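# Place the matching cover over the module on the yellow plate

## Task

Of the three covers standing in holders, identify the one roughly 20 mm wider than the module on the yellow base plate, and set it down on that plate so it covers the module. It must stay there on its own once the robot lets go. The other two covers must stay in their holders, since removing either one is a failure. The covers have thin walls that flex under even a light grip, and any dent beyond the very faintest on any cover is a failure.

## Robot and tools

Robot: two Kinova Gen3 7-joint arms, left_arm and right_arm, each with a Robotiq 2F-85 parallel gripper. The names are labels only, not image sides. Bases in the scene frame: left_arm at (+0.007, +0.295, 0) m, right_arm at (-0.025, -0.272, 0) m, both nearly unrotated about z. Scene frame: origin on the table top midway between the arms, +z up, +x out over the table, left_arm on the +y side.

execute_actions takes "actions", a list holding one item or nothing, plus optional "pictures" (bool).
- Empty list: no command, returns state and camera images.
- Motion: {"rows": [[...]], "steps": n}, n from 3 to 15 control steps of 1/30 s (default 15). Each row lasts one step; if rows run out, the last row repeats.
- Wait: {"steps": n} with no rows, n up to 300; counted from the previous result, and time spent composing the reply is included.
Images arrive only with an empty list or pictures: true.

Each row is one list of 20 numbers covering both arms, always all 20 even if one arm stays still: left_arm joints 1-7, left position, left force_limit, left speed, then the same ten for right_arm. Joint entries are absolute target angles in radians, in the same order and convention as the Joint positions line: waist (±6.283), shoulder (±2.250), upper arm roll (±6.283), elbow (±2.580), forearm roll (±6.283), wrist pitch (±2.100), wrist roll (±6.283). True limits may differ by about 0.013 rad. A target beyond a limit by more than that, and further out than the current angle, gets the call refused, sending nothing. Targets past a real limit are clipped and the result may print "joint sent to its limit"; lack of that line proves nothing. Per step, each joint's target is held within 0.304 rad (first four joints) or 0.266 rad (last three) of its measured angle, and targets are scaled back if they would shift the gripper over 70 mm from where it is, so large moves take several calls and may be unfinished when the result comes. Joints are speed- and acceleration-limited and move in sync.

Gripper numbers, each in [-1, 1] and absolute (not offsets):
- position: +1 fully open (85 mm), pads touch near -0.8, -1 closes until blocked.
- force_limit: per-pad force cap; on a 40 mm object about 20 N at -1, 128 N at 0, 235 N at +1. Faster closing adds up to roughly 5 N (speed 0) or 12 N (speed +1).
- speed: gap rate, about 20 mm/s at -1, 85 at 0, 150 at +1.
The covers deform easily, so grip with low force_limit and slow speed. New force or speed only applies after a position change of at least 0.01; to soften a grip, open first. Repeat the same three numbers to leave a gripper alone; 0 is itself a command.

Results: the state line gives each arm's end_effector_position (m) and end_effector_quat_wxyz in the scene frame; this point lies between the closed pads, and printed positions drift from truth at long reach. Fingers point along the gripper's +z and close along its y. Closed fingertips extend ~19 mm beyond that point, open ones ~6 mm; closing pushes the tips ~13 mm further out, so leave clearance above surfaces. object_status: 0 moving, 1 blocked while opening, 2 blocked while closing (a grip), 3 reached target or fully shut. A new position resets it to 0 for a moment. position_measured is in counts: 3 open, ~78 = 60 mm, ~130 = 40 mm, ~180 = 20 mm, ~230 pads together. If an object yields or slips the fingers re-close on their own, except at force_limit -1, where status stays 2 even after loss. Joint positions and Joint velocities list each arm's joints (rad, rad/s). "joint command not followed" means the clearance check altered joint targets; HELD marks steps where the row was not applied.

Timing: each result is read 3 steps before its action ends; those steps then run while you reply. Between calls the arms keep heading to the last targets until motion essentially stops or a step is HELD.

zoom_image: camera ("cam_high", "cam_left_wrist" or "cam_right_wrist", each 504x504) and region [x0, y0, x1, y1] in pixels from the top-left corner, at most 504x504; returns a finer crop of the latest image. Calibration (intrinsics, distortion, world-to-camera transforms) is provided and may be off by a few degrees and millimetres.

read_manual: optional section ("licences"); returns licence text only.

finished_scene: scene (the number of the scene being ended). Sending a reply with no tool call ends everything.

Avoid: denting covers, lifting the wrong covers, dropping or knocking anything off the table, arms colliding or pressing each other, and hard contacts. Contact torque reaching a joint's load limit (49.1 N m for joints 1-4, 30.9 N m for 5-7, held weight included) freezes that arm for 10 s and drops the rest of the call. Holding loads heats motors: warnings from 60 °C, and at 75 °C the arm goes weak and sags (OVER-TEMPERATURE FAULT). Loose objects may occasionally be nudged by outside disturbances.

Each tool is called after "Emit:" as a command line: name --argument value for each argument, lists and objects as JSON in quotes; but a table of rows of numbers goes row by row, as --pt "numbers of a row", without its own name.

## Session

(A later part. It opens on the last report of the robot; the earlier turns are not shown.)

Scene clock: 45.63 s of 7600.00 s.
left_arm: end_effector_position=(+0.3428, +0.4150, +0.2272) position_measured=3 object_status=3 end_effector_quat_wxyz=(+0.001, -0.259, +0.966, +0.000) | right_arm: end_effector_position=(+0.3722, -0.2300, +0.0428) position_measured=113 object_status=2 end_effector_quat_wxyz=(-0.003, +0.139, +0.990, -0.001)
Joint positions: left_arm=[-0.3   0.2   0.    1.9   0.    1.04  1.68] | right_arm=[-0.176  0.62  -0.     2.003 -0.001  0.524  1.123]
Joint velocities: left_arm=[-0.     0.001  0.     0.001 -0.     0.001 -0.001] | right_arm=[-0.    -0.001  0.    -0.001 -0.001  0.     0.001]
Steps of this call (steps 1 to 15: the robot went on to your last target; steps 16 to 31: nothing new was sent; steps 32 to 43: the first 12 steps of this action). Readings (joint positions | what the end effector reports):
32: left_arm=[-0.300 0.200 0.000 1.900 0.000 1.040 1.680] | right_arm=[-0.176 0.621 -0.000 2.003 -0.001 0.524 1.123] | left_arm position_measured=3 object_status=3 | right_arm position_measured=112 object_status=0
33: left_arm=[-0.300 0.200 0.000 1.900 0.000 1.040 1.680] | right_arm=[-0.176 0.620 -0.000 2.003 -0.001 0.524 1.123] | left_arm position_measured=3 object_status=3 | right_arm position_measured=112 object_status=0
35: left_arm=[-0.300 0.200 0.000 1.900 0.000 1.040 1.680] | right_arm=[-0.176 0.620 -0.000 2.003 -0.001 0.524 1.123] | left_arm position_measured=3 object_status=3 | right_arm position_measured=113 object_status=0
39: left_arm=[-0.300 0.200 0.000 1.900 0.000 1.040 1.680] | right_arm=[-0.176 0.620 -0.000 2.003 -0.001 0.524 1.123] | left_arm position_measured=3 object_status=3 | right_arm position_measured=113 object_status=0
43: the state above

Emit:
execute_actions --actions '[{"rows": [[-0.3, 0.2, 0.0, 1.9, 0.0, 1.04, 1.68, 1, -1, -1, -0.1755, 0.6104, 0.0, 2.0018, 0.0, 0.5294, 1.1241, 0.105, -0.9, -1], [-0.3, 0.2, 0.0, 1.9, 0.0, 1.04, 1.68, 1, -1, -1, -0.1755, 0.6089, 0.0, 2.0014, 0.0, 0.5313, 1.1241, 0.105, -0.9, -1], [-0.3, 0.2, 0.0, 1.9, 0.0, 1.04, 1.68, 1, -1, -1, -0.1755, 0.6074, 0.0, 2.0010, 0.0, 0.5332, 1.1241, 0.105, -0.9, -1], [-0.3, 0.2, 0.0, 1.9, 0.0, 1.04, 1.68, 1, -1, -1, -0.1755, 0.6059, 0.0, 2.0006, 0.0, 0.5351, 1.1241, 0.105, -0.9, -1], [-0.3, 0.2, 0.0, 1.9, 0.0, 1.04, 1.68, 1, -1, -1, -0.1755, 0.6044, 0.0, 2.0002, 0.0, 0.5370, 1.1241, 0.105, -0.9, -1], [-0.3, 0.2, 0.0, 1.9, 0.0, 1.04, 1.68, 1, -1, -1, -0.1755, 0.6029, 0.0, 1.9997, 0.0, 0.5390, 1.1241, 0.105, -0.9, -1]], "steps": 15}]'

Emit:
execute_actions --actions '[{"steps": 8}]' --pictures true

Scene clock: 46.33 s of 7600.00 s.
left_arm: end_effector_position=(+0.3428, +0.4150, +0.2272) position_measured=3 object_status=3 end_effector_quat_wxyz=(+0.001, -0.259, +0.966, +0.000) | right_arm: end_effector_position=(+0.3717, -0.2299, +0.0457) position_measured=113 object_status=2 end_effector_quat_wxyz=(-0.004, +0.139, +0.990, -0.001)
Joint positions: left_arm=[-0.3   0.2   0.    1.9   0.    1.04  1.68] | right_arm=[-0.176  0.614 -0.001  2.001 -0.001  0.534  1.123]
Joint velocities: left_arm=[-0.     0.001  0.     0.    -0.    -0.    -0.001] | right_arm=[ 0.    -0.    -0.    -0.004 -0.     0.003  0.001]
Steps of this call (steps 1 to 3: the last 3 steps of your previous action; steps 4 to 9: the robot went on to your last target; steps 10 to 21: the first 12 steps of this action). Readings (joint positions | what the end effector reports):
10: left_arm=[-0.300 0.200 0.000 1.900 0.000 1.040 1.680] | right_arm=[-0.176 0.620 -0.000 2.003 -0.001 0.524 1.123] | left_arm position_measured=3 object_status=3 | right_arm position_measured=113 object_status=2
11: left_arm=[-0.300 0.200 -0.000 1.900 0.000 1.040 1.680] | right_arm=[-0.176 0.620 -0.000 2.003 -0.001 0.525 1.123] | left_arm position_measured=3 object_status=3 | right_arm position_measured=113 object_status=2
13: left_arm=[-0.300 0.200 0.000 1.900 0.000 1.040 1.680] | right_arm=[-0.176 0.618 -0.001 2.002 -0.001 0.527 1.123] | left_arm position_measured=3 object_status=3 | right_arm position_measured=113 object_status=2
17: left_arm=[-0.300 0.200 0.000 1.900 0.000 1.040 1.680] | right_arm=[-0.176 0.614 -0.001 2.001 -0.001 0.533 1.123] | left_arm position_measured=3 object_status=3 | right_arm position_measured=113 object_status=2
21: the state above

Scene clock: 46.60 s of 7600.00 s.
left_arm: end_effector_position=(+0.3428, +0.4150, +0.2272) position_measured=3 object_status=3 end_effector_quat_wxyz=(+0.001, -0.259, +0.966, +0.000) | right_arm: end_effector_position=(+0.3717, -0.2299, +0.0457) position_measured=113 object_status=2 end_effector_quat_wxyz=(-0.004, +0.139, +0.990, -0.001)
Joint positions: left_arm=[-0.3   0.2   0.    1.9   0.    1.04  1.68] | right_arm=[-0.176  0.614 -0.001  2.001 -0.001  0.535  1.123]
Joint velocities: left_arm=[-0.    -0.001  0.001  0.     0.     0.001  0.002] | right_arm=[ 0.     0.    -0.    -0.    -0.001 -0.    -0.002]
Kept back: nothing.
Steps of this call (steps 1 to 3: the last 3 steps of your previous action; steps 4 to 8: the robot went on to your last target). Readings (joint positions | what the end effector reports):
1: left_arm=[-0.300 0.200 0.000 1.900 0.000 1.040 1.680] | right_arm=[-0.176 0.614 -0.001 2.001 -0.001 0.535 1.123] | left_arm position_measured=3 object_status=3 | right_arm position_measured=113 object_status=2
2: left_arm=[-0.300 0.200 0.000 1.900 0.000 1.040 1.680] | right_arm=[-0.176 0.614 -0.001 2.001 -0.001 0.535 1.123] | left_arm position_measured=3 object_status=3 | right_arm position_measured=113 object_status=2
4: left_arm=[-0.300 0.200 0.000 1.900 0.000 1.040 1.680] | right_arm=[-0.176 0.614 -0.001 2.001 -0.001 0.535 1.123] | left_arm position_measured=3 object_status=3 | right_arm position_measured=113 object_status=2
8: the state above
camera_calibration (this result's frames):
cam_left_wrist: T_world_to_cam=[[-0.493789, 0.868355, 0.046168, -0.206692], [0.868318, 0.495237, -0.0276483, -0.432907], [-0.0468726, 0.0264361, -0.998551, 0.380618], [0, 0, 0, 1]] pos_world=[0.291679, 0.383812, 0.37764]
cam_right_wrist: T_world_to_cam=[[0.214821, 0.975681, 0.0435664, 0.130085], [0.976637, -0.214345, -0.0153632, -0.354386], [-0.00565136, 0.0458489, -0.998932, 0.203683], [0, 0, 0, 1]] pos_world=[0.319313, -0.212221, 0.192354]

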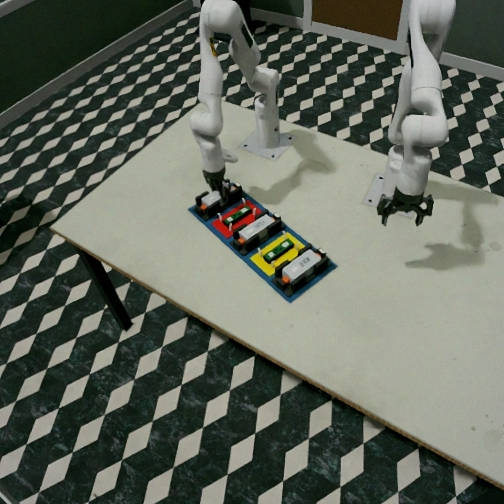

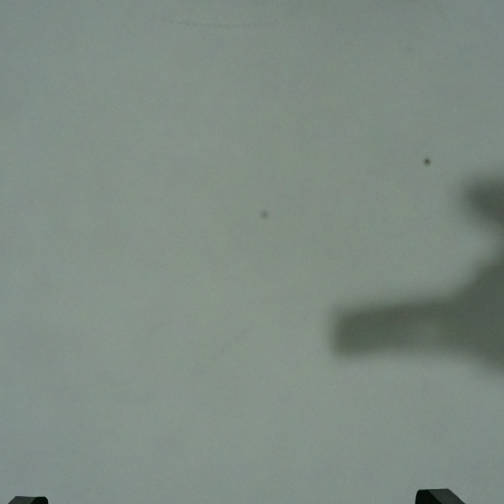

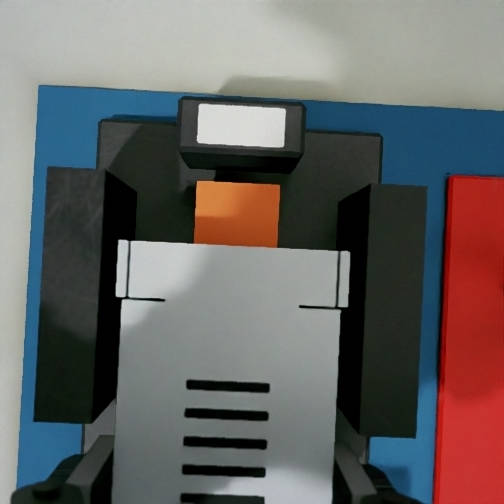

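Emit:
execute_actions --actions '[{"rows": [[-0.3, 0.2, 0.0, 1.9, 0.0, 1.04, 1.68, 1, -1, -1, -0.1755, 0.6104, 0.0, 2.0018, 0.0, 0.5294, 1.1241, 0.3, -1, -0.5]], "steps": 12}]' --pictures true

Scene clock: 47.47 s of 7600.00 s.
left_arm: end_effector_position=(+0.3428, +0.4150, +0.2272) position_measured=3 object_status=3 end_effector_quat_wxyz=(+0.001, -0.259, +0.966, +0.000) | right_arm: end_effector_position=(+0.3734, -0.2303, +0.0467) position_measured=92 object_status=0 end_effector_quat_wxyz=(-0.000, +0.139, +0.990, -0.000)
Joint positions: left_arm=[-0.3   0.2   0.    1.9  -0.    1.04  1.68] | right_arm=[-0.176  0.611  0.     2.002  0.     0.53   1.124]
Joint velocities: left_arm=[ 0.    -0.    -0.     0.     0.    -0.002 -0.001] | right_arm=[ 0.    -0.006  0.001  0.003  0.001 -0.003 -0.001]
Steps of this call (steps 1 to 15: the robot went on to your last target; steps 16 to 17: nothing new was sent; steps 18 to 26: the first 9 steps of this action). Readings (joint positions | what the end effector reports):
18: left_arm=[-0.300 0.200 -0.000 1.900 0.000 1.040 1.680] | right_arm=[-0.176 0.615 -0.001 2.001 -0.001 0.534 1.123] | left_arm position_measured=3 object_status=3 | right_arm position_measured=113 object_status=0
19: left_arm=[-0.300 0.200 0.000 1.900 0.000 1.040 1.680] | right_arm=[-0.176 0.615 -0.001 2.001 -0.001 0.532 1.123] | left_arm position_measured=3 object_status=3 | right_arm position_measured=113 object_status=0
21: left_arm=[-0.300 0.200 0.000 1.900 0.000 1.040 1.680] | right_arm=[-0.176 0.614 -0.000 2.001 -0.001 0.531 1.124] | left_arm position_measured=3 object_status=3 | right_arm position_measured=106 object_status=0
25: left_arm=[-0.300 0.200 -0.000 1.900 0.000 1.040 1.680] | right_arm=[-0.176 0.611 0.000 2.002 0.000 0.530 1.124] | left_arm position_measured=3 object_status=3 | right_arm position_measured=93 object_status=0
26: the state above
camera_calibration (this result's frames):
cam_left_wrist: T_world_to_cam=[[-0.493789, 0.868355, 0.0461681, -0.206692], [0.868318, 0.495237, -0.0276485, -0.432907], [-0.0468729, 0.0264361, -0.998551, 0.380618], [0, 0, 0, 1]] pos_world=[0.291679, 0.383812, 0.37764]
cam_right_wrist: T_world_to_cam=[[0.21389, 0.975808, 0.0452791, 0.130307], [0.976857, -0.213717, -0.00868806, -0.35634], [0.00119904, 0.0460895, -0.998937, 0.202189], [0, 0, 0, 1]] pos_world=[0.31998, -0.212629, 0.192977]

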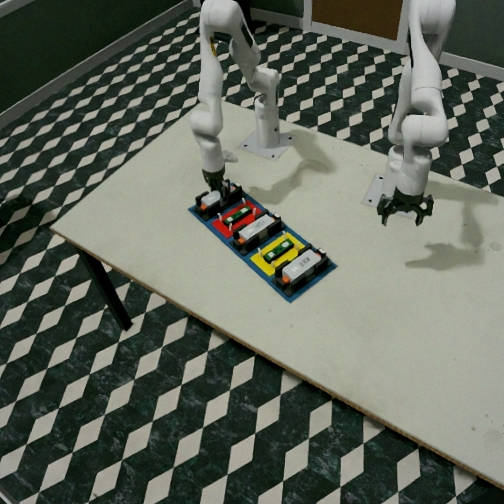

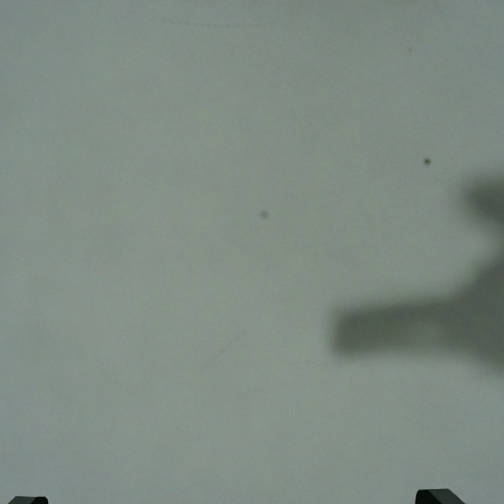

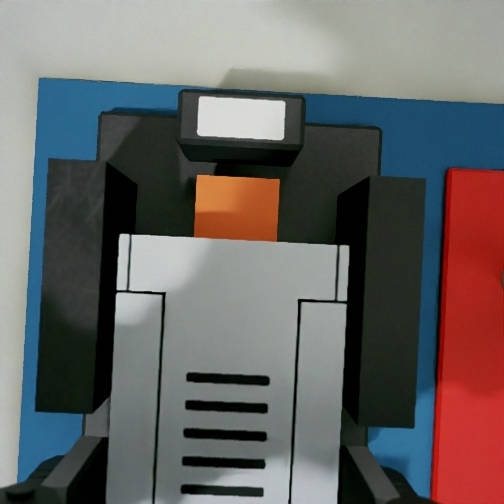

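Emit:
execute_actions --actions '[{"rows": [[-0.3, 0.2, 0.0, 1.9, 0.0, 1.04, 1.68, 1, -1, -1, -0.1755, 0.5277, 0.0, 1.9733, 0.0, 0.6406, 1.1241, 0.3, -1, -0.5]], "steps": 12}]'

Scene clock: 48.20 s of 7600.00 s.
left_arm: end_effector_position=(+0.3428, +0.4150, +0.2272) position_measured=3 object_status=3 end_effector_quat_wxyz=(+0.001, -0.259, +0.966, +0.000) | right_arm: end_effector_position=(+0.3730, -0.2304, +0.0825) position_measured=91 object_status=3 end_effector_quat_wxyz=(-0.001, +0.139, +0.990, -0.000)
Joint positions: left_arm=[-0.3   0.2   0.    1.9   0.    1.04  1.68] | right_arm=[-0.175  0.533  0.     1.974 -0.     0.637  1.124]
Joint velocities: left_arm=[ 0.001 -0.    -0.001 -0.001 -0.     0.    -0.   ] | right_arm=[-0.    -0.039 -0.001 -0.013  0.     0.074  0.001]
Steps of this call (steps 1 to 3: the last 3 steps of your previous action; steps 4 to 13: the robot went on to your last target; steps 14 to 22: the first 9 steps of this action). Readings (joint positions | what the end effector reports):
14: left_arm=[-0.300 0.200 0.000 1.900 0.000 1.040 1.680] | right_arm=[-0.176 0.609 -0.000 2.002 0.000 0.530 1.124] | left_arm position_measured=3 object_status=3 | right_arm position_measured=91 object_status=3
15: left_arm=[-0.300 0.200 0.000 1.900 0.000 1.040 1.680] | right_arm=[-0.176 0.603 -0.000 2.000 0.000 0.536 1.124] | left_arm position_measured=3 object_status=3 | right_arm position_measured=91 object_status=3
17: left_arm=[-0.300 0.200 0.000 1.900 0.000 1.040 1.680] | right_arm=[-0.176 0.575 -0.000 1.992 0.000 0.570 1.124] | left_arm position_measured=3 object_status=3 | right_arm position_measured=91 object_status=3
21: left_arm=[-0.300 0.200 0.000 1.900 0.000 1.040 1.680] | right_arm=[-0.175 0.535 0.000 1.975 -0.000 0.633 1.124] | left_arm position_measured=3 object_status=3 | right_arm position_measured=91 object_status=3
22: the state above

Emit:
execute_actions --actions '[{"rows": [[-0.3, 0.2, 0.0, 1.9, 0.0, 1.04, 1.68, 1, -1, -1, -0.2679, 0.4547, 0.0, 2.1911, 0.0, 0.4957, 1.0317, -0.325, -1, 1]], "steps": 15}]'

Emit:
execute_actions --actions '[{"steps": 14}]' --pictures true

Scene clock: 49.03 s of 7600.00 s.
left_arm: end_effector_position=(+0.3428, +0.4150, +0.2272) position_measured=3 object_status=3 end_effector_quat_wxyz=(+0.001, -0.259, +0.966, +0.000) | right_arm: end_effector_position=(+0.3064, -0.2116, +0.0745) position_measured=169 object_status=0 end_effector_quat_wxyz=(-0.001, +0.140, +0.990, -0.000)
Joint positions: left_arm=[-0.3   0.2  -0.    1.9   0.    1.04  1.68] | right_arm=[-0.262  0.459 -0.001  2.184 -0.     0.501  1.034]
Joint velocities: left_arm=[-0.001  0.001 -0.001 -0.    -0.     0.001 -0.002] | right_arm=[-0.066 -0.051  0.002  0.206 -0.    -0.131 -0.087]
Steps of this call (steps 1 to 3: the last 3 steps of your previous action; steps 4 to 13: the robot went on to your last target; steps 14 to 25: the first 12 steps of this action). Readings (joint positions | what the end effector reports):
14: left_arm=[-0.300 0.200 0.000 1.900 0.000 1.040 1.680] | right_arm=[-0.176 0.527 0.000 1.974 0.000 0.640 1.124] | left_arm position_measured=3 object_status=3 | right_arm position_measured=91 object_status=0
15: left_arm=[-0.300 0.200 0.000 1.900 0.000 1.040 1.680] | right_arm=[-0.179 0.525 0.001 1.979 0.000 0.635 1.122] | left_arm position_measured=3 object_status=3 | right_arm position_measured=94 object_status=0
17: left_arm=[-0.300 0.200 0.000 1.900 0.000 1.040 1.680] | right_arm=[-0.192 0.514 0.001 2.006 0.000 0.615 1.111] | left_arm position_measured=3 object_status=3 | right_arm position_measured=112 object_status=0
21: left_arm=[-0.300 0.200 -0.000 1.900 0.000 1.040 1.680] | right_arm=[-0.238 0.478 -0.000 2.116 -0.000 0.544 1.064] | left_arm position_measured=3 object_status=3 | right_arm position_measured=159 object_status=0
25: the state above

Scene clock: 49.50 s of 7600.00 s.
left_arm: end_effector_position=(+0.3428, +0.4150, +0.2272) position_measured=3 object_status=3 end_effector_quat_wxyz=(+0.001, -0.259, +0.966, +0.000) | right_arm: end_effector_position=(+0.3045, -0.2106, +0.0750) position_measured=170 object_status=3 end_effector_quat_wxyz=(+0.000, +0.139, +0.990, +0.000)
Joint positions: left_arm=[-0.3   0.2  -0.    1.9   0.    1.04  1.68] | right_arm=[-0.268  0.455 -0.     2.191 -0.     0.496  1.032]
Joint velocities: left_arm=[-0.    -0.    -0.    -0.    -0.     0.001  0.001] | right_arm=[ 0.    -0.001  0.001 -0.001 -0.001 -0.     0.002]
Kept back: nothing.
Steps of this call (steps 1 to 3: the last 3 steps of your previous action; steps 4 to 14: the robot went on to your last target). Readings (joint positions | what the end effector reports):
1: left_arm=[-0.300 0.200 -0.000 1.900 0.000 1.040 1.680] | right_arm=[-0.264 0.458 -0.001 2.188 -0.000 0.498 1.033] | left_arm position_measured=3 object_status=3 | right_arm position_measured=170 object_status=0
2: left_arm=[-0.300 0.200 0.000 1.900 0.000 1.040 1.680] | right_arm=[-0.264 0.458 -0.000 2.190 -0.000 0.497 1.032] | left_arm position_measured=3 object_status=3 | right_arm position_measured=170 object_status=0
4: left_arm=[-0.300 0.200 0.000 1.900 0.000 1.040 1.680] | right_arm=[-0.266 0.456 -0.000 2.191 -0.000 0.496 1.032] | left_arm position_measured=3 object_status=3 | right_arm position_measured=170 object_status=0
8: left_arm=[-0.300 0.200 0.000 1.900 0.000 1.040 1.680] | right_arm=[-0.267 0.455 -0.000 2.191 -0.000 0.496 1.032] | left_arm position_measured=3 object_status=3 | right_arm position_measured=170 object_status=3
14: the state above
camera_calibration (this result's frames):
cam_left_wrist: T_world_to_cam=[[-0.493789, 0.868355, 0.046168, -0.206692], [0.868318, 0.495238, -0.0276485, -0.432907], [-0.0468728, 0.026436, -0.998551, 0.380618], [0, 0, 0, 1]] pos_world=[0.291679, 0.383812, 0.37764]
cam_right_wrist: T_world_to_cam=[[0.214005, 0.975768, 0.0455845, 0.124456], [0.976831, -0.213865, -0.00797909, -0.284734], [0.00196319, 0.0462359, -0.998929, 0.229396], [0, 0, 0, 1]] pos_world=[0.251052, -0.192941, 0.221206]

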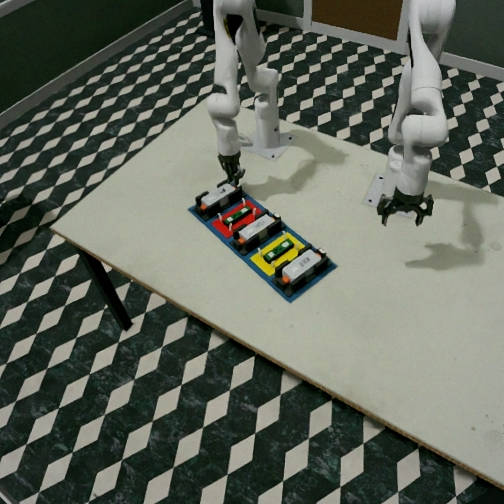

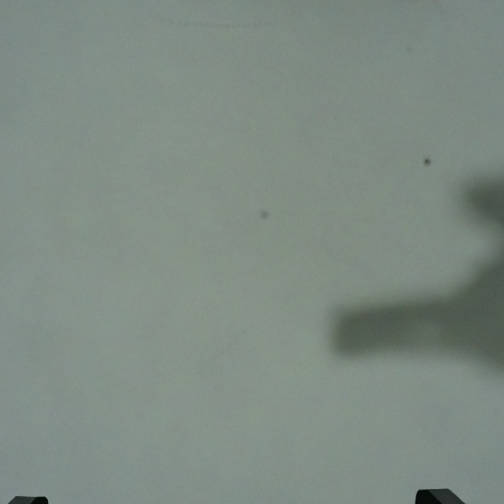

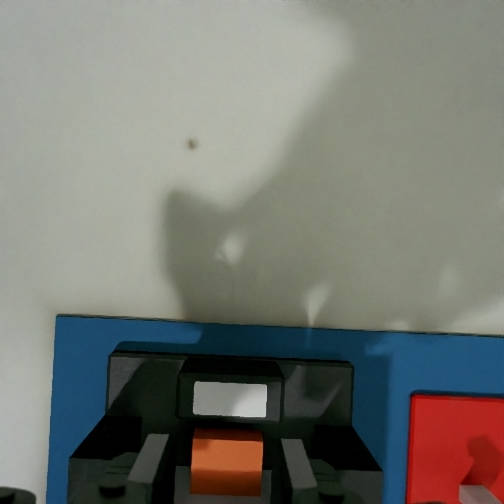

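Emit:
execute_actions --actions '[]'

Scene clock: 50.13 s of 7600.00 s.
left_arm: end_effector_position=(+0.3428, +0.4150, +0.2272) position_measured=3 object_status=3 end_effector_quat_wxyz=(+0.001, -0.259, +0.966, +0.000) | right_arm: end_effector_position=(+0.3045, -0.2105, +0.0750) position_measured=170 object_status=3 end_effector_quat_wxyz=(+0.000, +0.139, +0.990, +0.000)
Joint positions: left_arm=[-0.3   0.2  -0.    1.9   0.    1.04  1.68] | right_arm=[-0.268  0.455 -0.     2.191 -0.     0.496  1.032]
Joint velocities: left_arm=[-0.     0.    -0.001 -0.     0.    -0.001 -0.001] | right_arm=[ 0.001  0.    -0.     0.     0.003  0.    -0.001]
Kept back: nothing.
Steps of this call (steps 1 to 15: the robot went on to your last target; steps 16 to 19: nothing new was sent). Readings (joint positions | what the end effector reports):
1: left_arm=[-0.300 0.200 -0.000 1.900 0.000 1.040 1.680] | right_arm=[-0.268 0.455 -0.000 2.191 -0.000 0.496 1.032] | left_arm position_measured=3 object_status=3 | right_arm position_measured=170 object_status=3
2: left_arm=[-0.300 0.200 0.000 1.900 0.000 1.040 1.680] | right_arm=[-0.268 0.455 -0.000 2.191 -0.000 0.496 1.032] | left_arm position_measured=3 object_status=3 | right_arm position_measured=170 object_status=3
4: left_arm=[-0.300 0.200 0.000 1.900 0.000 1.040 1.680] | right_arm=[-0.268 0.455 -0.000 2.191 -0.000 0.496 1.032] | left_arm position_measured=3 object_status=3 | right_arm position_measured=170 object_status=3
8: left_arm=[-0.300 0.200 -0.000 1.900 0.000 1.040 1.680] | right_arm=[-0.268 0.455 0.000 2.191 0.000 0.496 1.032] | left_arm position_measured=3 object_status=3 | right_arm position_measured=170 object_status=3
19: the state above
All arms were judged still, so your last target was given up. Only a new action makes them travel on or press farther. Fingers that are still opening or closing keep moving.
camera_calibration (this result's frames):
cam_left_wrist: T_world_to_cam=[[-0.493789, 0.868355, 0.0461679, -0.206692], [0.868317, 0.495238, -0.0276484, -0.432907], [-0.0468727, 0.0264359, -0.998551, 0.380618], [0, 0, 0, 1]] pos_world=[0.291679, 0.383812, 0.37764]
cam_right_wrist: T_world_to_cam=[[0.213902, 0.975789, 0.0456201, 0.12445], [0.976853, -0.213765, -0.00790423, -0.284725], [0.00203915, 0.0462549, -0.998928, 0.229404], [0, 0, 0, 1]] pos_world=[0.251047, -0.192913, 0.22123]

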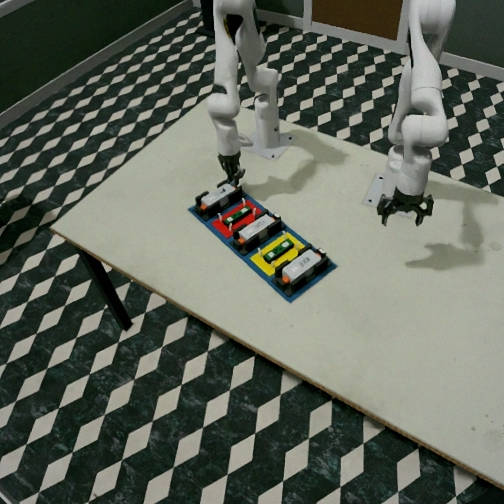

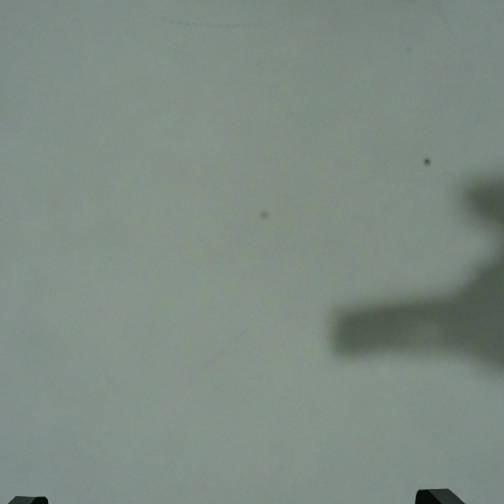

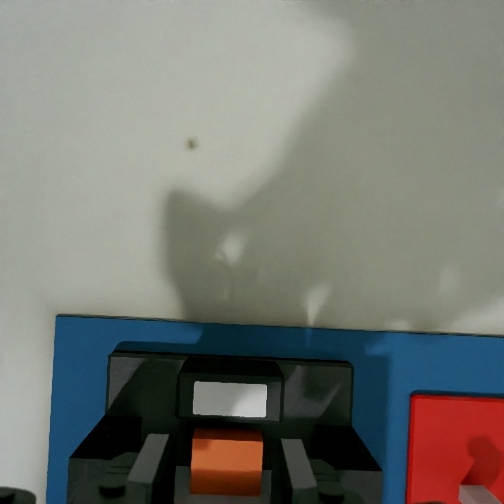

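Emit:
zoom_image --camera "cam_right_wrist" --region '[60, 320, 400, 504]'

Emit:
zoom_image --camera "cam_high" --region '[180, 160, 350, 310]'

Region (60, 320, 400, 504) of cam_right_wrist's 504x504 image, scaled by 1.482; it fills the top 273 rows of this view, and the rest is white.

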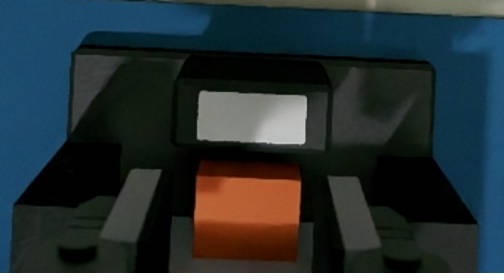

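Region (180, 160, 350, 310) of cam_high's 504x504 image, scaled by 2.965, with more detail than that image has; it fills the top 445 rows of this view, and the rest is white.

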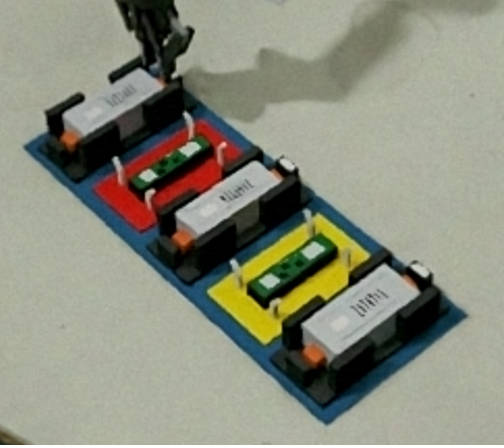

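Emit:
zoom_image --camera "cam_high" --region '[268, 240, 340, 300]'

Emit:
zoom_image --camera "cam_high" --region '[225, 205, 295, 260]'

Region (268, 240, 340, 300) of cam_high's 504x504 image, scaled by 7.000, with more detail than that image has.

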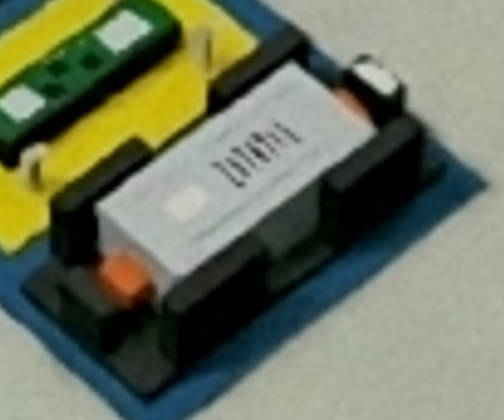

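Region (225, 205, 295, 260) of cam_high's 504x504 image, scaled by 7.200, with more detail than that image has; it fills the top 396 rows of this view, and the rest is white.

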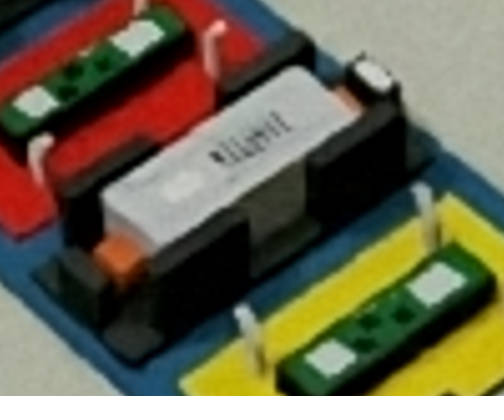

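Emit:
execute_actions --actions '[{"rows": [[-0.3,0.2,0,1.9,0,1.04,1.68,1,-1,-1, -0.2958,0.4335,0,2.2386,0,0.4695,1.0038,-0.8,-1,0]], "steps": 15}]'

Scene clock: 53.50 s of 7600.00 s.
left_arm: end_effector_position=(+0.3428, +0.4150, +0.2272) position_measured=3 object_status=3 end_effector_quat_wxyz=(+0.001, -0.259, +0.966, +0.000) | right_arm: end_effector_position=(+0.2880, -0.2060, +0.0749) position_measured=228 object_status=0 end_effector_quat_wxyz=(-0.000, +0.139, +0.990, -0.000)
Joint positions: left_arm=[-0.3   0.2   0.    1.9   0.    1.04  1.68] | right_arm=[-0.295  0.434 -0.     2.238 -0.     0.47   1.004]
Joint velocities: left_arm=[-0.    -0.     0.    -0.001 -0.    -0.002  0.   ] | right_arm=[-0.007 -0.008 -0.     0.004  0.    -0.004 -0.003]
Steps of this call (steps 1 to 89: nothing new was sent; steps 90 to 101: the first 12 steps of this action). Readings (joint positions | what the end effector reports):
90: left_arm=[-0.300 0.200 -0.000 1.900 0.000 1.040 1.680] | right_arm=[-0.269 0.454 0.000 2.192 0.000 0.495 1.031] | left_arm position_measured=3 object_status=3 | right_arm position_measured=170 object_status=0
91: left_arm=[-0.300 0.200 0.000 1.900 0.000 1.040 1.680] | right_arm=[-0.273 0.451 0.001 2.197 0.000 0.492 1.028] | left_arm position_measured=3 object_status=3 | right_arm position_measured=171 object_status=0
93: left_arm=[-0.300 0.200 0.000 1.900 0.000 1.040 1.680] | right_arm=[-0.286 0.441 0.000 2.218 -0.000 0.481 1.016] | left_arm position_measured=3 object_status=3 | right_arm position_measured=182 object_status=0
97: left_arm=[-0.300 0.200 0.000 1.900 0.000 1.040 1.680] | right_arm=[-0.293 0.436 -0.000 2.236 -0.000 0.471 1.005] | left_arm position_measured=3 object_status=3 | right_arm position_measured=210 object_status=0
101: the state above

Emit:
execute_actions --actions '[{"rows": [[-0.3,0.2,0,1.9,0,1.04,1.68,1,-1,-1, -0.2958,0.4424,0,2.2416,0,0.4576,1.0038,-0.8,-1,0],[-0.3,0.2,0,1.9,0,1.04,1.68,1,-1,-1, -0.2958,0.4513,0,2.2446,0,0.4457,1.0038,-0.8,-1,0],[-0.3,0.2,0,1.9,0,1.04,1.68,1,-1,-1, -0.2958,0.4603,0,2.2476,0,0.4337,1.0038,-0.8,-1,0],[-0.3,0.2,0,1.9,0,1.04,1.68,1,-1,-1, -0.2958,0.4692,0,2.2506,0,0.4218,1.0038,-0.8,-1,0]], "steps": 15}]' --pictures true

Scene clock: 54.17 s of 7600.00 s.
left_arm: end_effector_position=(+0.3428, +0.4150, +0.2272) position_measured=3 object_status=3 end_effector_quat_wxyz=(+0.001, -0.259, +0.966, +0.000) | right_arm: end_effector_position=(+0.2881, -0.2057, +0.0625) position_measured=229 object_status=3 end_effector_quat_wxyz=(+0.000, +0.139, +0.990, +0.000)
Joint positions: left_arm=[-0.3   0.2  -0.    1.9   0.    1.04  1.68] | right_arm=[-0.296  0.468 -0.     2.25   0.     0.423  1.004]
Joint velocities: left_arm=[ 0.     0.001 -0.     0.001  0.     0.    -0.001] | right_arm=[-0.001  0.014 -0.     0.004  0.001 -0.01   0.   ]
Steps of this call (steps 1 to 3: the last 3 steps of your previous action; steps 4 to 8: the robot went on to your last target; steps 9 to 20: the first 12 steps of this action). Readings (joint positions | what the end effector reports):
9: left_arm=[-0.300 0.200 0.000 1.900 0.000 1.040 1.680] | right_arm=[-0.296 0.435 0.000 2.239 -0.000 0.468 1.004] | left_arm position_measured=3 object_status=3 | right_arm position_measured=229 object_status=3
10: left_arm=[-0.300 0.200 0.000 1.900 0.000 1.040 1.680] | right_arm=[-0.296 0.438 0.000 2.240 -0.000 0.465 1.004] | left_arm position_measured=3 object_status=3 | right_arm position_measured=229 object_status=3
12: left_arm=[-0.300 0.200 -0.000 1.900 0.000 1.040 1.680] | right_arm=[-0.296 0.449 0.000 2.243 -0.000 0.451 1.004] | left_arm position_measured=3 object_status=3 | right_arm position_measured=229 object_status=3
16: left_arm=[-0.300 0.200 0.000 1.900 0.000 1.040 1.680] | right_arm=[-0.296 0.465 -0.000 2.249 0.000 0.427 1.004] | left_arm position_measured=3 object_status=3 | right_arm position_measured=229 object_status=3
20: the state above
camera_calibration (this result's frames):
cam_left_wrist: T_world_to_cam=[[-0.493789, 0.868355, 0.046168, -0.206692], [0.868317, 0.495238, -0.0276484, -0.432907], [-0.0468727, 0.026436, -0.998551, 0.380618], [0, 0, 0, 1]] pos_world=[0.291679, 0.383812, 0.37764]
cam_right_wrist: T_world_to_cam=[[0.21386, 0.97578, 0.0460207, 0.123783], [0.97686, -0.213758, -0.00718384, -0.267786], [0.00282745, 0.0464921, -0.998915, 0.216523], [0, 0, 0, 1]] pos_world=[0.234504, -0.188093, 0.208667]

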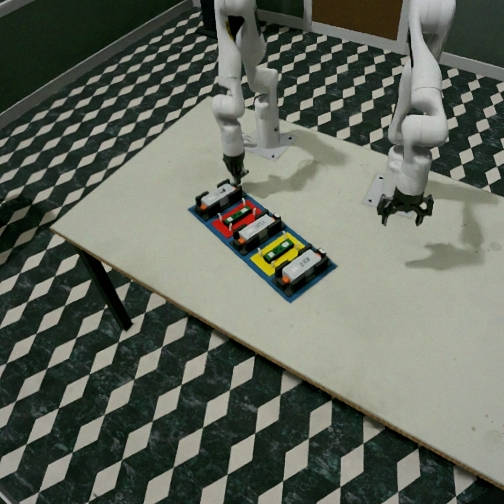

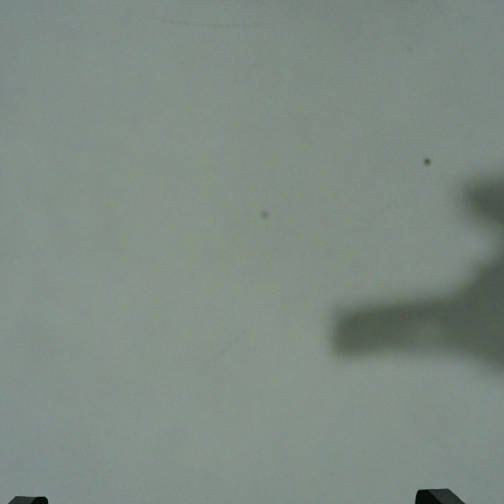

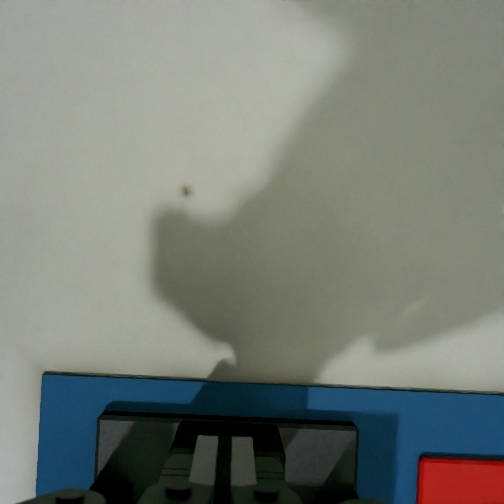

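Emit:
execute_actions --actions '[{"rows": [[-0.3,0.2,0,1.9,0,1.04,1.68,1,-1,-1, -0.2958,0.4706,0,2.2510,0,0.4200,1.0038,-0.8,-1,0],[-0.3,0.2,0,1.9,0,1.04,1.68,1,-1,-1, -0.2958,0.4720,0,2.2514,0,0.4182,1.0038,-0.8,-1,0],[-0.3,0.2,0,1.9,0,1.04,1.68,1,-1,-1, -0.2958,0.4734,0,2.2518,0,0.4164,1.0038,-0.8,-1,0],[-0.3,0.2,0,1.9,0,1.04,1.68,1,-1,-1, -0.2958,0.4748,0,2.2522,0,0.4146,1.0038,-0.8,-1,0],[-0.3,0.2,0,1.9,0,1.04,1.68,1,-1,-1, -0.2958,0.4762,0,2.2527,0,0.4127,1.0038,-0.8,-1,0],[-0.3,0.2,0,1.9,0,1.04,1.68,1,-1,-1, -0.2958,0.4776,0,2.2531,0,0.4109,1.0038,-0.8,-1,0],[-0.3,0.2,0,1.9,0,1.04,1.68,1,-1,-1, -0.2958,0.4790,0,2.2535,0,0.4091,1.0038,-0.8,-1,0],[-0.3,0.2,0,1.9,0,1.04,1.68,1,-1,-1, -0.2958,0.4804,0,2.2539,0,0.4073,1.0038,-0.8,-1,0]], "steps": 15}]'

Emit:
execute_actions --actions '[{"steps": 10}]'

Scene clock: 54.83 s of 7600.00 s.
left_arm: end_effector_position=(+0.3428, +0.4150, +0.2272) position_measured=3 object_status=3 end_effector_quat_wxyz=(+0.001, -0.259, +0.966, +0.000) | right_arm: end_effector_position=(+0.2886, -0.2056, +0.0597) position_measured=229 object_status=3 end_effector_quat_wxyz=(+0.001, +0.139, +0.990, +0.001)
Joint positions: left_arm=[-0.3   0.2   0.    1.9   0.    1.04  1.68] | right_arm=[-0.296  0.475  0.     2.253 -0.     0.41   1.004]
Joint velocities: left_arm=[-0.     0.    -0.     0.001 -0.     0.001  0.001] | right_arm=[ 0.002  0.    -0.002  0.004  0.001 -0.011 -0.   ]
Steps of this call (steps 1 to 3: the last 3 steps of your previous action; steps 4 to 8: the robot went on to your last target; steps 9 to 20: the first 12 steps of this action). Readings (joint positions | what the end effector reports):
9: left_arm=[-0.300 0.200 0.000 1.900 0.000 1.040 1.680] | right_arm=[-0.296 0.469 0.000 2.251 -0.000 0.422 1.004] | left_arm position_measured=3 object_status=3 | right_arm position_measured=229 object_status=3
10: left_arm=[-0.300 0.200 -0.000 1.900 0.000 1.040 1.680] | right_arm=[-0.296 0.470 0.000 2.251 -0.000 0.421 1.004] | left_arm position_measured=3 object_status=3 | right_arm position_measured=229 object_status=3
12: left_arm=[-0.300 0.200 0.000 1.900 0.000 1.040 1.680] | right_arm=[-0.296 0.472 0.000 2.251 0.000 0.419 1.004] | left_arm position_measured=3 object_status=3 | right_arm position_measured=229 object_status=3
16: left_arm=[-0.300 0.200 0.000 1.900 0.000 1.040 1.680] | right_arm=[-0.296 0.476 -0.000 2.253 -0.000 0.413 1.004] | left_arm position_measured=3 object_status=3 | right_arm position_measured=229 object_status=3
20: the state above

Scene clock: 55.17 s of 7600.00 s.
left_arm: end_effector_position=(+0.3428, +0.4150, +0.2272) position_measured=3 object_status=3 end_effector_quat_wxyz=(+0.001, -0.259, +0.966, +0.000) | right_arm: end_effector_position=(+0.2887, -0.2055, +0.0597) position_measured=229 object_status=3 end_effector_quat_wxyz=(+0.002, +0.139, +0.990, +0.001)
Joint positions: left_arm=[-0.3   0.2   0.    1.9   0.    1.04  1.68] | right_arm=[-0.296  0.475  0.     2.253 -0.     0.409  1.004]
Joint velocities: left_arm=[ 0.    -0.002 -0.    -0.001  0.     0.001  0.001] | right_arm=[-0.001 -0.     0.001 -0.001  0.001  0.     0.001]
Kept back: nothing.
Steps of this call (steps 1 to 3: the last 3 steps of your previous action; steps 4 to 10: the robot went on to your last target). Readings (joint positions | what the end effector reports):
1: left_arm=[-0.300 0.200 0.000 1.900 0.000 1.040 1.680] | right_arm=[-0.296 0.475 0.000 2.253 -0.000 0.410 1.004] | left_arm position_measured=3 object_status=3 | right_arm position_measured=229 object_status=3
2: left_arm=[-0.300 0.200 -0.000 1.900 0.000 1.040 1.680] | right_arm=[-0.296 0.475 0.000 2.253 -0.000 0.409 1.004] | left_arm position_measured=3 object_status=3 | right_arm position_measured=229 object_status=3
4: left_arm=[-0.300 0.200 0.000 1.900 0.000 1.040 1.680] | right_arm=[-0.296 0.475 0.000 2.253 -0.000 0.409 1.004] | left_arm position_measured=3 object_status=3 | right_arm position_measured=229 object_status=3
8: left_arm=[-0.300 0.200 -0.000 1.900 0.000 1.040 1.680] | right_arm=[-0.296 0.475 0.000 2.253 -0.000 0.409 1.004] | left_arm position_measured=3 object_status=3 | right_arm position_measured=229 object_status=3
10: the state above

Emit:
execute_actions --actions '[{"rows": [[-0.3,0.2,0,1.9,0,1.04,1.68,1,-1,-1, -0.2958,0.4818,0,2.2543,0,0.4055,1.0038,-0.8,-1,0],[-0.3,0.2,0,1.9,0,1.04,1.68,1,-1,-1, -0.2958,0.4832,0,2.2547,0,0.4036,1.0038,-0.8,-1,0],[-0.3,0.2,0,1.9,0,1.04,1.68,1,-1,-1, -0.2958,0.4846,0,2.2551,0,0.4018,1.0038,-0.8,-1,0],[-0.3,0.2,0,1.9,0,1.04,1.68,1,-1,-1, -0.2958,0.4860,0,2.2556,0,0.4000,1.0038,-0.8,-1,0],[-0.3,0.2,0,1.9,0,1.04,1.68,1,-1,-1, -0.2958,0.4874,0,2.2560,0,0.3982,1.0038,-0.8,-1,0],[-0.3,0.2,0,1.9,0,1.04,1.68,1,-1,-1, -0.2958,0.4888,0,2.2564,0,0.3964,1.0038,-0.8,-1,0]], "steps": 15}]' --pictures true

Scene clock: 55.77 s of 7600.00 s.
left_arm: end_effector_position=(+0.3428, +0.4150, +0.2272) position_measured=3 object_status=3 end_effector_quat_wxyz=(+0.001, -0.259, +0.966, +0.000) | right_arm: end_effector_position=(+0.2897, -0.2053, +0.0595) position_measured=229 object_status=3 end_effector_quat_wxyz=(+0.004, +0.139, +0.990, +0.002)
Joint positions: left_arm=[-0.3   0.2  -0.    1.9   0.    1.04  1.68] | right_arm=[-0.296  0.475  0.     2.256 -0.     0.402  1.004]
Joint velocities: left_arm=[-0.001  0.002 -0.    -0.    -0.    -0.     0.   ] | right_arm=[-0.001  0.    -0.     0.001  0.001 -0.004 -0.001]
Steps of this call (steps 1 to 6: the robot went on to your last target; steps 7 to 18: the first 12 steps of this action). Readings (joint positions | what the end effector reports):
7: left_arm=[-0.300 0.200 0.000 1.900 0.000 1.040 1.680] | right_arm=[-0.296 0.475 0.000 2.254 -0.000 0.409 1.004] | left_arm position_measured=3 object_status=3 | right_arm position_measured=229 object_status=3
8: left_arm=[-0.300 0.200 0.000 1.900 0.000 1.040 1.680] | right_arm=[-0.296 0.476 0.000 2.254 -0.000 0.409 1.004] | left_arm position_measured=3 object_status=3 | right_arm position_measured=229 object_status=3
10: left_arm=[-0.300 0.200 0.000 1.900 0.000 1.040 1.680] | right_arm=[-0.296 0.476 0.000 2.254 -0.000 0.407 1.004] | left_arm position_measured=3 object_status=3 | right_arm position_measured=229 object_status=3
14: left_arm=[-0.300 0.200 0.000 1.900 0.000 1.040 1.680] | right_arm=[-0.296 0.475 0.000 2.255 -0.000 0.403 1.004] | left_arm position_measured=3 object_status=3 | right_arm position_measured=229 object_status=3
18: the state above
camera_calibration (this result's frames):
cam_left_wrist: T_world_to_cam=[[-0.493789, 0.868355, 0.046168, -0.206692], [0.868318, 0.495238, -0.0276483, -0.432907], [-0.0468727, 0.0264361, -0.998551, 0.380618], [0, 0, 0, 1]] pos_world=[0.291679, 0.383812, 0.37764]
cam_right_wrist: T_world_to_cam=[[0.213876, 0.975594, 0.0497377, 0.122988], [0.976805, -0.21413, -0.000246121, -0.269738], [0.0104102, 0.0486367, -0.998762, 0.21174], [0, 0, 0, 1]] pos_world=[0.234973, -0.188044, 0.205294]

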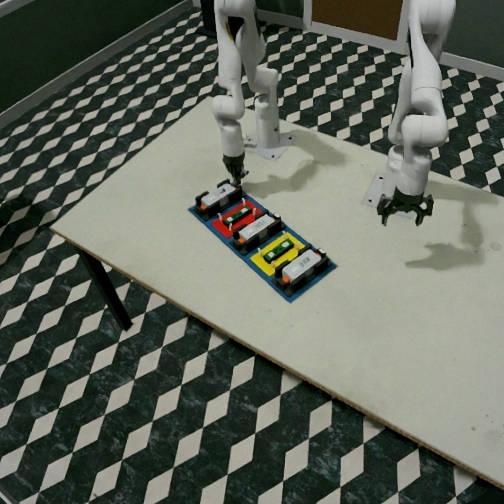

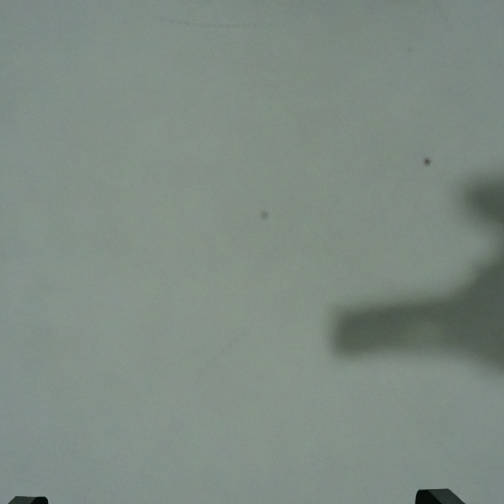

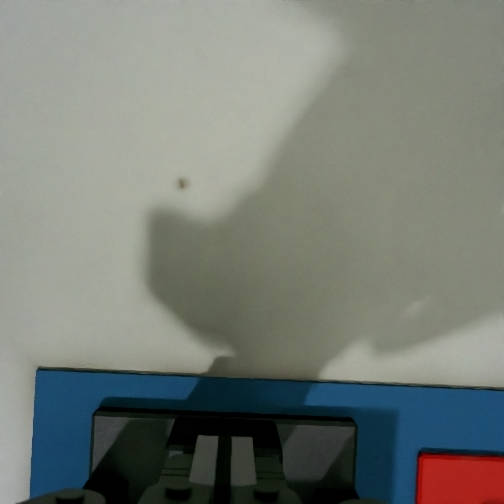

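Emit:
execute_actions --actions '[{"rows": [[-0.3,0.2,0,1.9,0,1.04,1.68,1,-1,-1, -0.2958,0.4776,0,2.2531,0,0.4109,1.0038,-0.8,-1,0],[-0.3,0.2,0,1.9,0,1.04,1.68,1,-1,-1, -0.2958,0.4692,0,2.2506,0,0.4218,1.0038,-0.8,-1,0],[-0.3,0.2,0,1.9,0,1.04,1.68,1,-1,-1, -0.2958,0.4603,0,2.2476,0,0.4337,1.0038,-0.8,-1,0],[-0.3,0.2,0,1.9,0,1.04,1.68,1,-1,-1, -0.2958,0.4513,0,2.2446,0,0.4457,1.0038,-0.8,-1,0],[-0.3,0.2,0,1.9,0,1.04,1.68,1,-1,-1, -0.2958,0.4424,0,2.2416,0,0.4576,1.0038,-0.8,-1,0],[-0.3,0.2,0,1.9,0,1.04,1.68,1,-1,-1, -0.2958,0.4335,0,2.2386,0,0.4695,1.0038,-0.8,-1,0]], "steps": 15}]'

Scene clock: 56.40 s of 7600.00 s.
left_arm: end_effector_position=(+0.3428, +0.4150, +0.2272) position_measured=3 object_status=3 end_effector_quat_wxyz=(+0.001, -0.259, +0.966, +0.000) | right_arm: end_effector_position=(+0.2877, -0.2058, +0.0741) position_measured=229 object_status=3 end_effector_quat_wxyz=(-0.001, +0.139, +0.990, -0.000)
Joint positions: left_arm=[-0.3   0.2   0.    1.9   0.    1.04  1.68] | right_arm=[-0.296  0.436  0.     2.239 -0.     0.467  1.004]
Joint velocities: left_arm=[-0.001  0.001  0.    -0.001 -0.     0.     0.   ] | right_arm=[-0.001 -0.026 -0.001 -0.008 -0.001  0.03  -0.001]
Steps of this call (steps 1 to 3: the last 3 steps of your previous action; steps 4 to 7: the robot went on to your last target; steps 8 to 19: the first 12 steps of this action). Readings (joint positions | what the end effector reports):
8: left_arm=[-0.300 0.200 0.000 1.900 0.000 1.040 1.680] | right_arm=[-0.296 0.474 0.000 2.256 -0.000 0.402 1.004] | left_arm position_measured=3 object_status=3 | right_arm position_measured=229 object_status=3
9: left_arm=[-0.300 0.200 0.000 1.900 0.000 1.040 1.680] | right_arm=[-0.296 0.473 0.000 2.255 -0.000 0.404 1.004] | left_arm position_measured=3 object_status=3 | right_arm position_measured=229 object_status=3
11: left_arm=[-0.300 0.200 0.000 1.900 0.000 1.040 1.680] | right_arm=[-0.296 0.466 0.000 2.252 -0.000 0.416 1.004] | left_arm position_measured=3 object_status=3 | right_arm position_measured=229 object_status=3
15: left_arm=[-0.300 0.200 0.000 1.900 0.000 1.040 1.680] | right_arm=[-0.296 0.443 0.000 2.243 -0.000 0.453 1.004] | left_arm position_measured=3 object_status=3 | right_arm position_measured=229 object_status=3
19: the state above

Emit:
execute_actions --actions '[{"rows": [[-0.3,0.2,0,1.9,0,1.04,1.68,1,-1,-1, -0.1979,0.4995,0,2.0331,0,0.6089,1.1017,0.48,-1,0]], "steps": 15}]'

Emit:
execute_actions --actions '[{"steps": 12}]' --pictures true

Scene clock: 58.70 s of 7600.00 s.
left_arm: end_effector_position=(+0.3428, +0.4150, +0.2272) position_measured=3 object_status=3 end_effector_quat_wxyz=(+0.001, -0.259, +0.966, +0.000) | right_arm: end_effector_position=(+0.3532, -0.2233, +0.0856) position_measured=159 object_status=0 end_effector_quat_wxyz=(+0.001, +0.138, +0.990, +0.000)
Joint positions: left_arm=[-0.3   0.2   0.    1.9   0.    1.04  1.68] | right_arm=[-0.203  0.496  0.001  2.038  0.     0.605  1.1  ]
Joint velocities: left_arm=[ 0. -0.  0.  0.  0.  0. -0.] | right_arm=[ 0.054  0.032  0.003 -0.147  0.     0.104  0.073]
Steps of this call (steps 1 to 3: the last 3 steps of your previous action; steps 4 to 15: the robot went on to your last target; steps 16 to 57: nothing new was sent; steps 58 to 69: the first 12 steps of this action). Readings (joint positions | what the end effector reports):
58: left_arm=[-0.300 0.200 -0.000 1.900 0.000 1.040 1.680] | right_arm=[-0.295 0.434 -0.000 2.238 -0.000 0.470 1.004] | left_arm position_measured=3 object_status=3 | right_arm position_measured=229 object_status=0
59: left_arm=[-0.300 0.200 0.000 1.900 0.000 1.040 1.680] | right_arm=[-0.291 0.436 -0.000 2.233 -0.000 0.474 1.006] | left_arm position_measured=3 object_status=3 | right_arm position_measured=228 object_status=0
61: left_arm=[-0.300 0.200 0.000 1.900 0.000 1.040 1.680] | right_arm=[-0.277 0.447 -0.001 2.206 -0.000 0.493 1.019] | left_arm position_measured=3 object_status=3 | right_arm position_measured=217 object_status=0
65: left_arm=[-0.300 0.200 0.000 1.900 0.000 1.040 1.680] | right_arm=[-0.227 0.480 0.000 2.099 0.000 0.564 1.070] | left_arm position_measured=3 object_status=3 | right_arm position_measured=189 object_status=0
69: the state above

Scene clock: 59.10 s of 7600.00 s.
left_arm: end_effector_position=(+0.3428, +0.4150, +0.2272) position_measured=3 object_status=3 end_effector_quat_wxyz=(+0.001, -0.259, +0.966, +0.000) | right_arm: end_effector_position=(+0.3543, -0.2248, +0.0851) position_measured=73 object_status=0 end_effector_quat_wxyz=(+0.000, +0.139, +0.990, +0.000)
Joint positions: left_arm=[-0.3   0.2   0.    1.9   0.    1.04  1.68] | right_arm=[-0.198  0.499  0.     2.033  0.     0.609  1.102]
Joint velocities: left_arm=[ 0.001  0.001  0.001 -0.002 -0.     0.     0.002] | right_arm=[ 0.001 -0.001 -0.001  0.001 -0.    -0.    -0.001]
Kept back: nothing.
Steps of this call (steps 1 to 3: the last 3 steps of your previous action; steps 4 to 12: the robot went on to your last target). Readings (joint positions | what the end effector reports):
1: left_arm=[-0.300 0.200 0.000 1.900 0.000 1.040 1.680] | right_arm=[-0.202 0.496 0.001 2.035 0.000 0.607 1.101] | left_arm position_measured=3 object_status=3 | right_arm position_measured=151 object_status=0
2: left_arm=[-0.300 0.200 0.000 1.900 0.000 1.040 1.680] | right_arm=[-0.201 0.497 0.000 2.034 0.000 0.608 1.101] | left_arm position_measured=3 object_status=3 | right_arm position_measured=144 object_status=0
4: left_arm=[-0.300 0.200 0.000 1.900 0.000 1.040 1.680] | right_arm=[-0.200 0.498 0.000 2.034 0.000 0.609 1.102] | left_arm position_measured=3 object_status=3 | right_arm position_measured=129 object_status=0
8: left_arm=[-0.300 0.200 0.000 1.900 0.000 1.040 1.680] | right_arm=[-0.199 0.499 0.000 2.033 0.000 0.609 1.102] | left_arm position_measured=3 object_status=3 | right_arm position_measured=98 object_status=0
12: the state above
camera_calibration (this result's frames):
cam_left_wrist: T_world_to_cam=[[-0.493789, 0.868356, 0.0461678, -0.206692], [0.868318, 0.495237, -0.0276485, -0.432907], [-0.0468727, 0.0264358, -0.998551, 0.380618], [0, 0, 0, 1]] pos_world=[0.291679, 0.383811, 0.37764]
cam_right_wrist: T_world_to_cam=[[0.213724, 0.975826, 0.0456628, 0.127326], [0.976892, -0.213594, -0.00777026, -0.336244], [0.00217087, 0.0462683, -0.998927, 0.239968], [0, 0, 0, 1]] pos_world=[0.30074, -0.207171, 0.231284]

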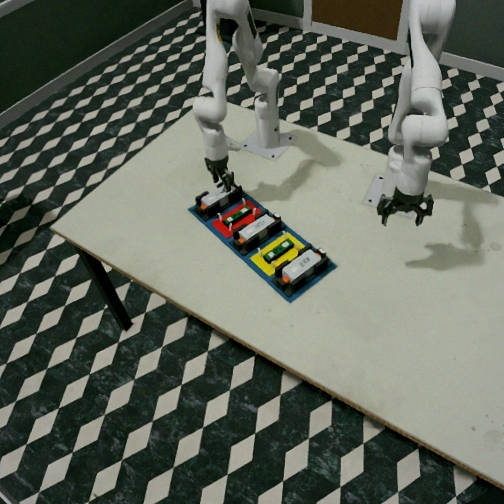

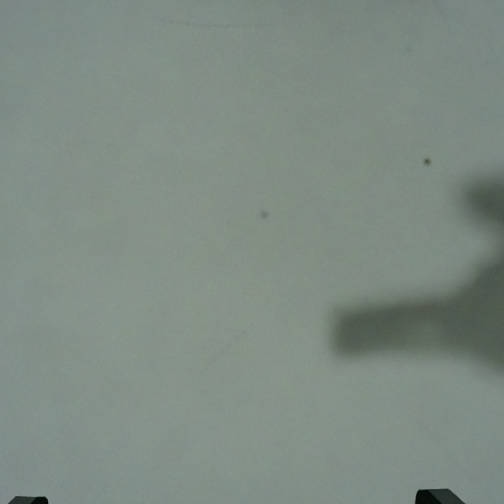

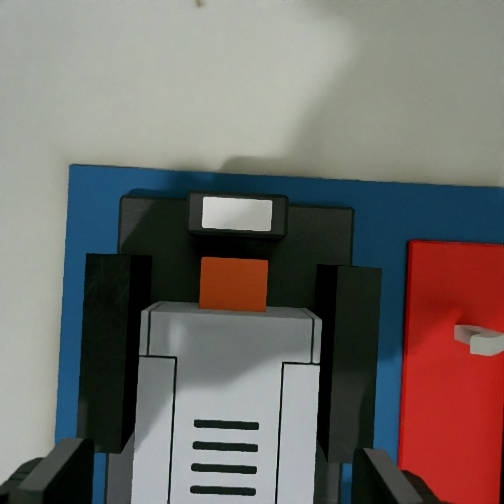

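Emit:
zoom_image --camera "cam_right_wrist" --region '[70, 170, 400, 400]'

Region (70, 170, 400, 400) of cam_right_wrist's 504x504 image, scaled by 1.527; it fills the top 351 rows of this view, and the rest is white.

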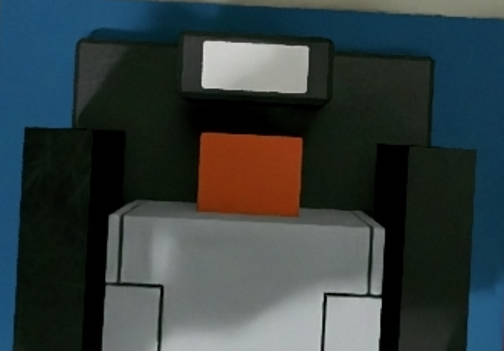

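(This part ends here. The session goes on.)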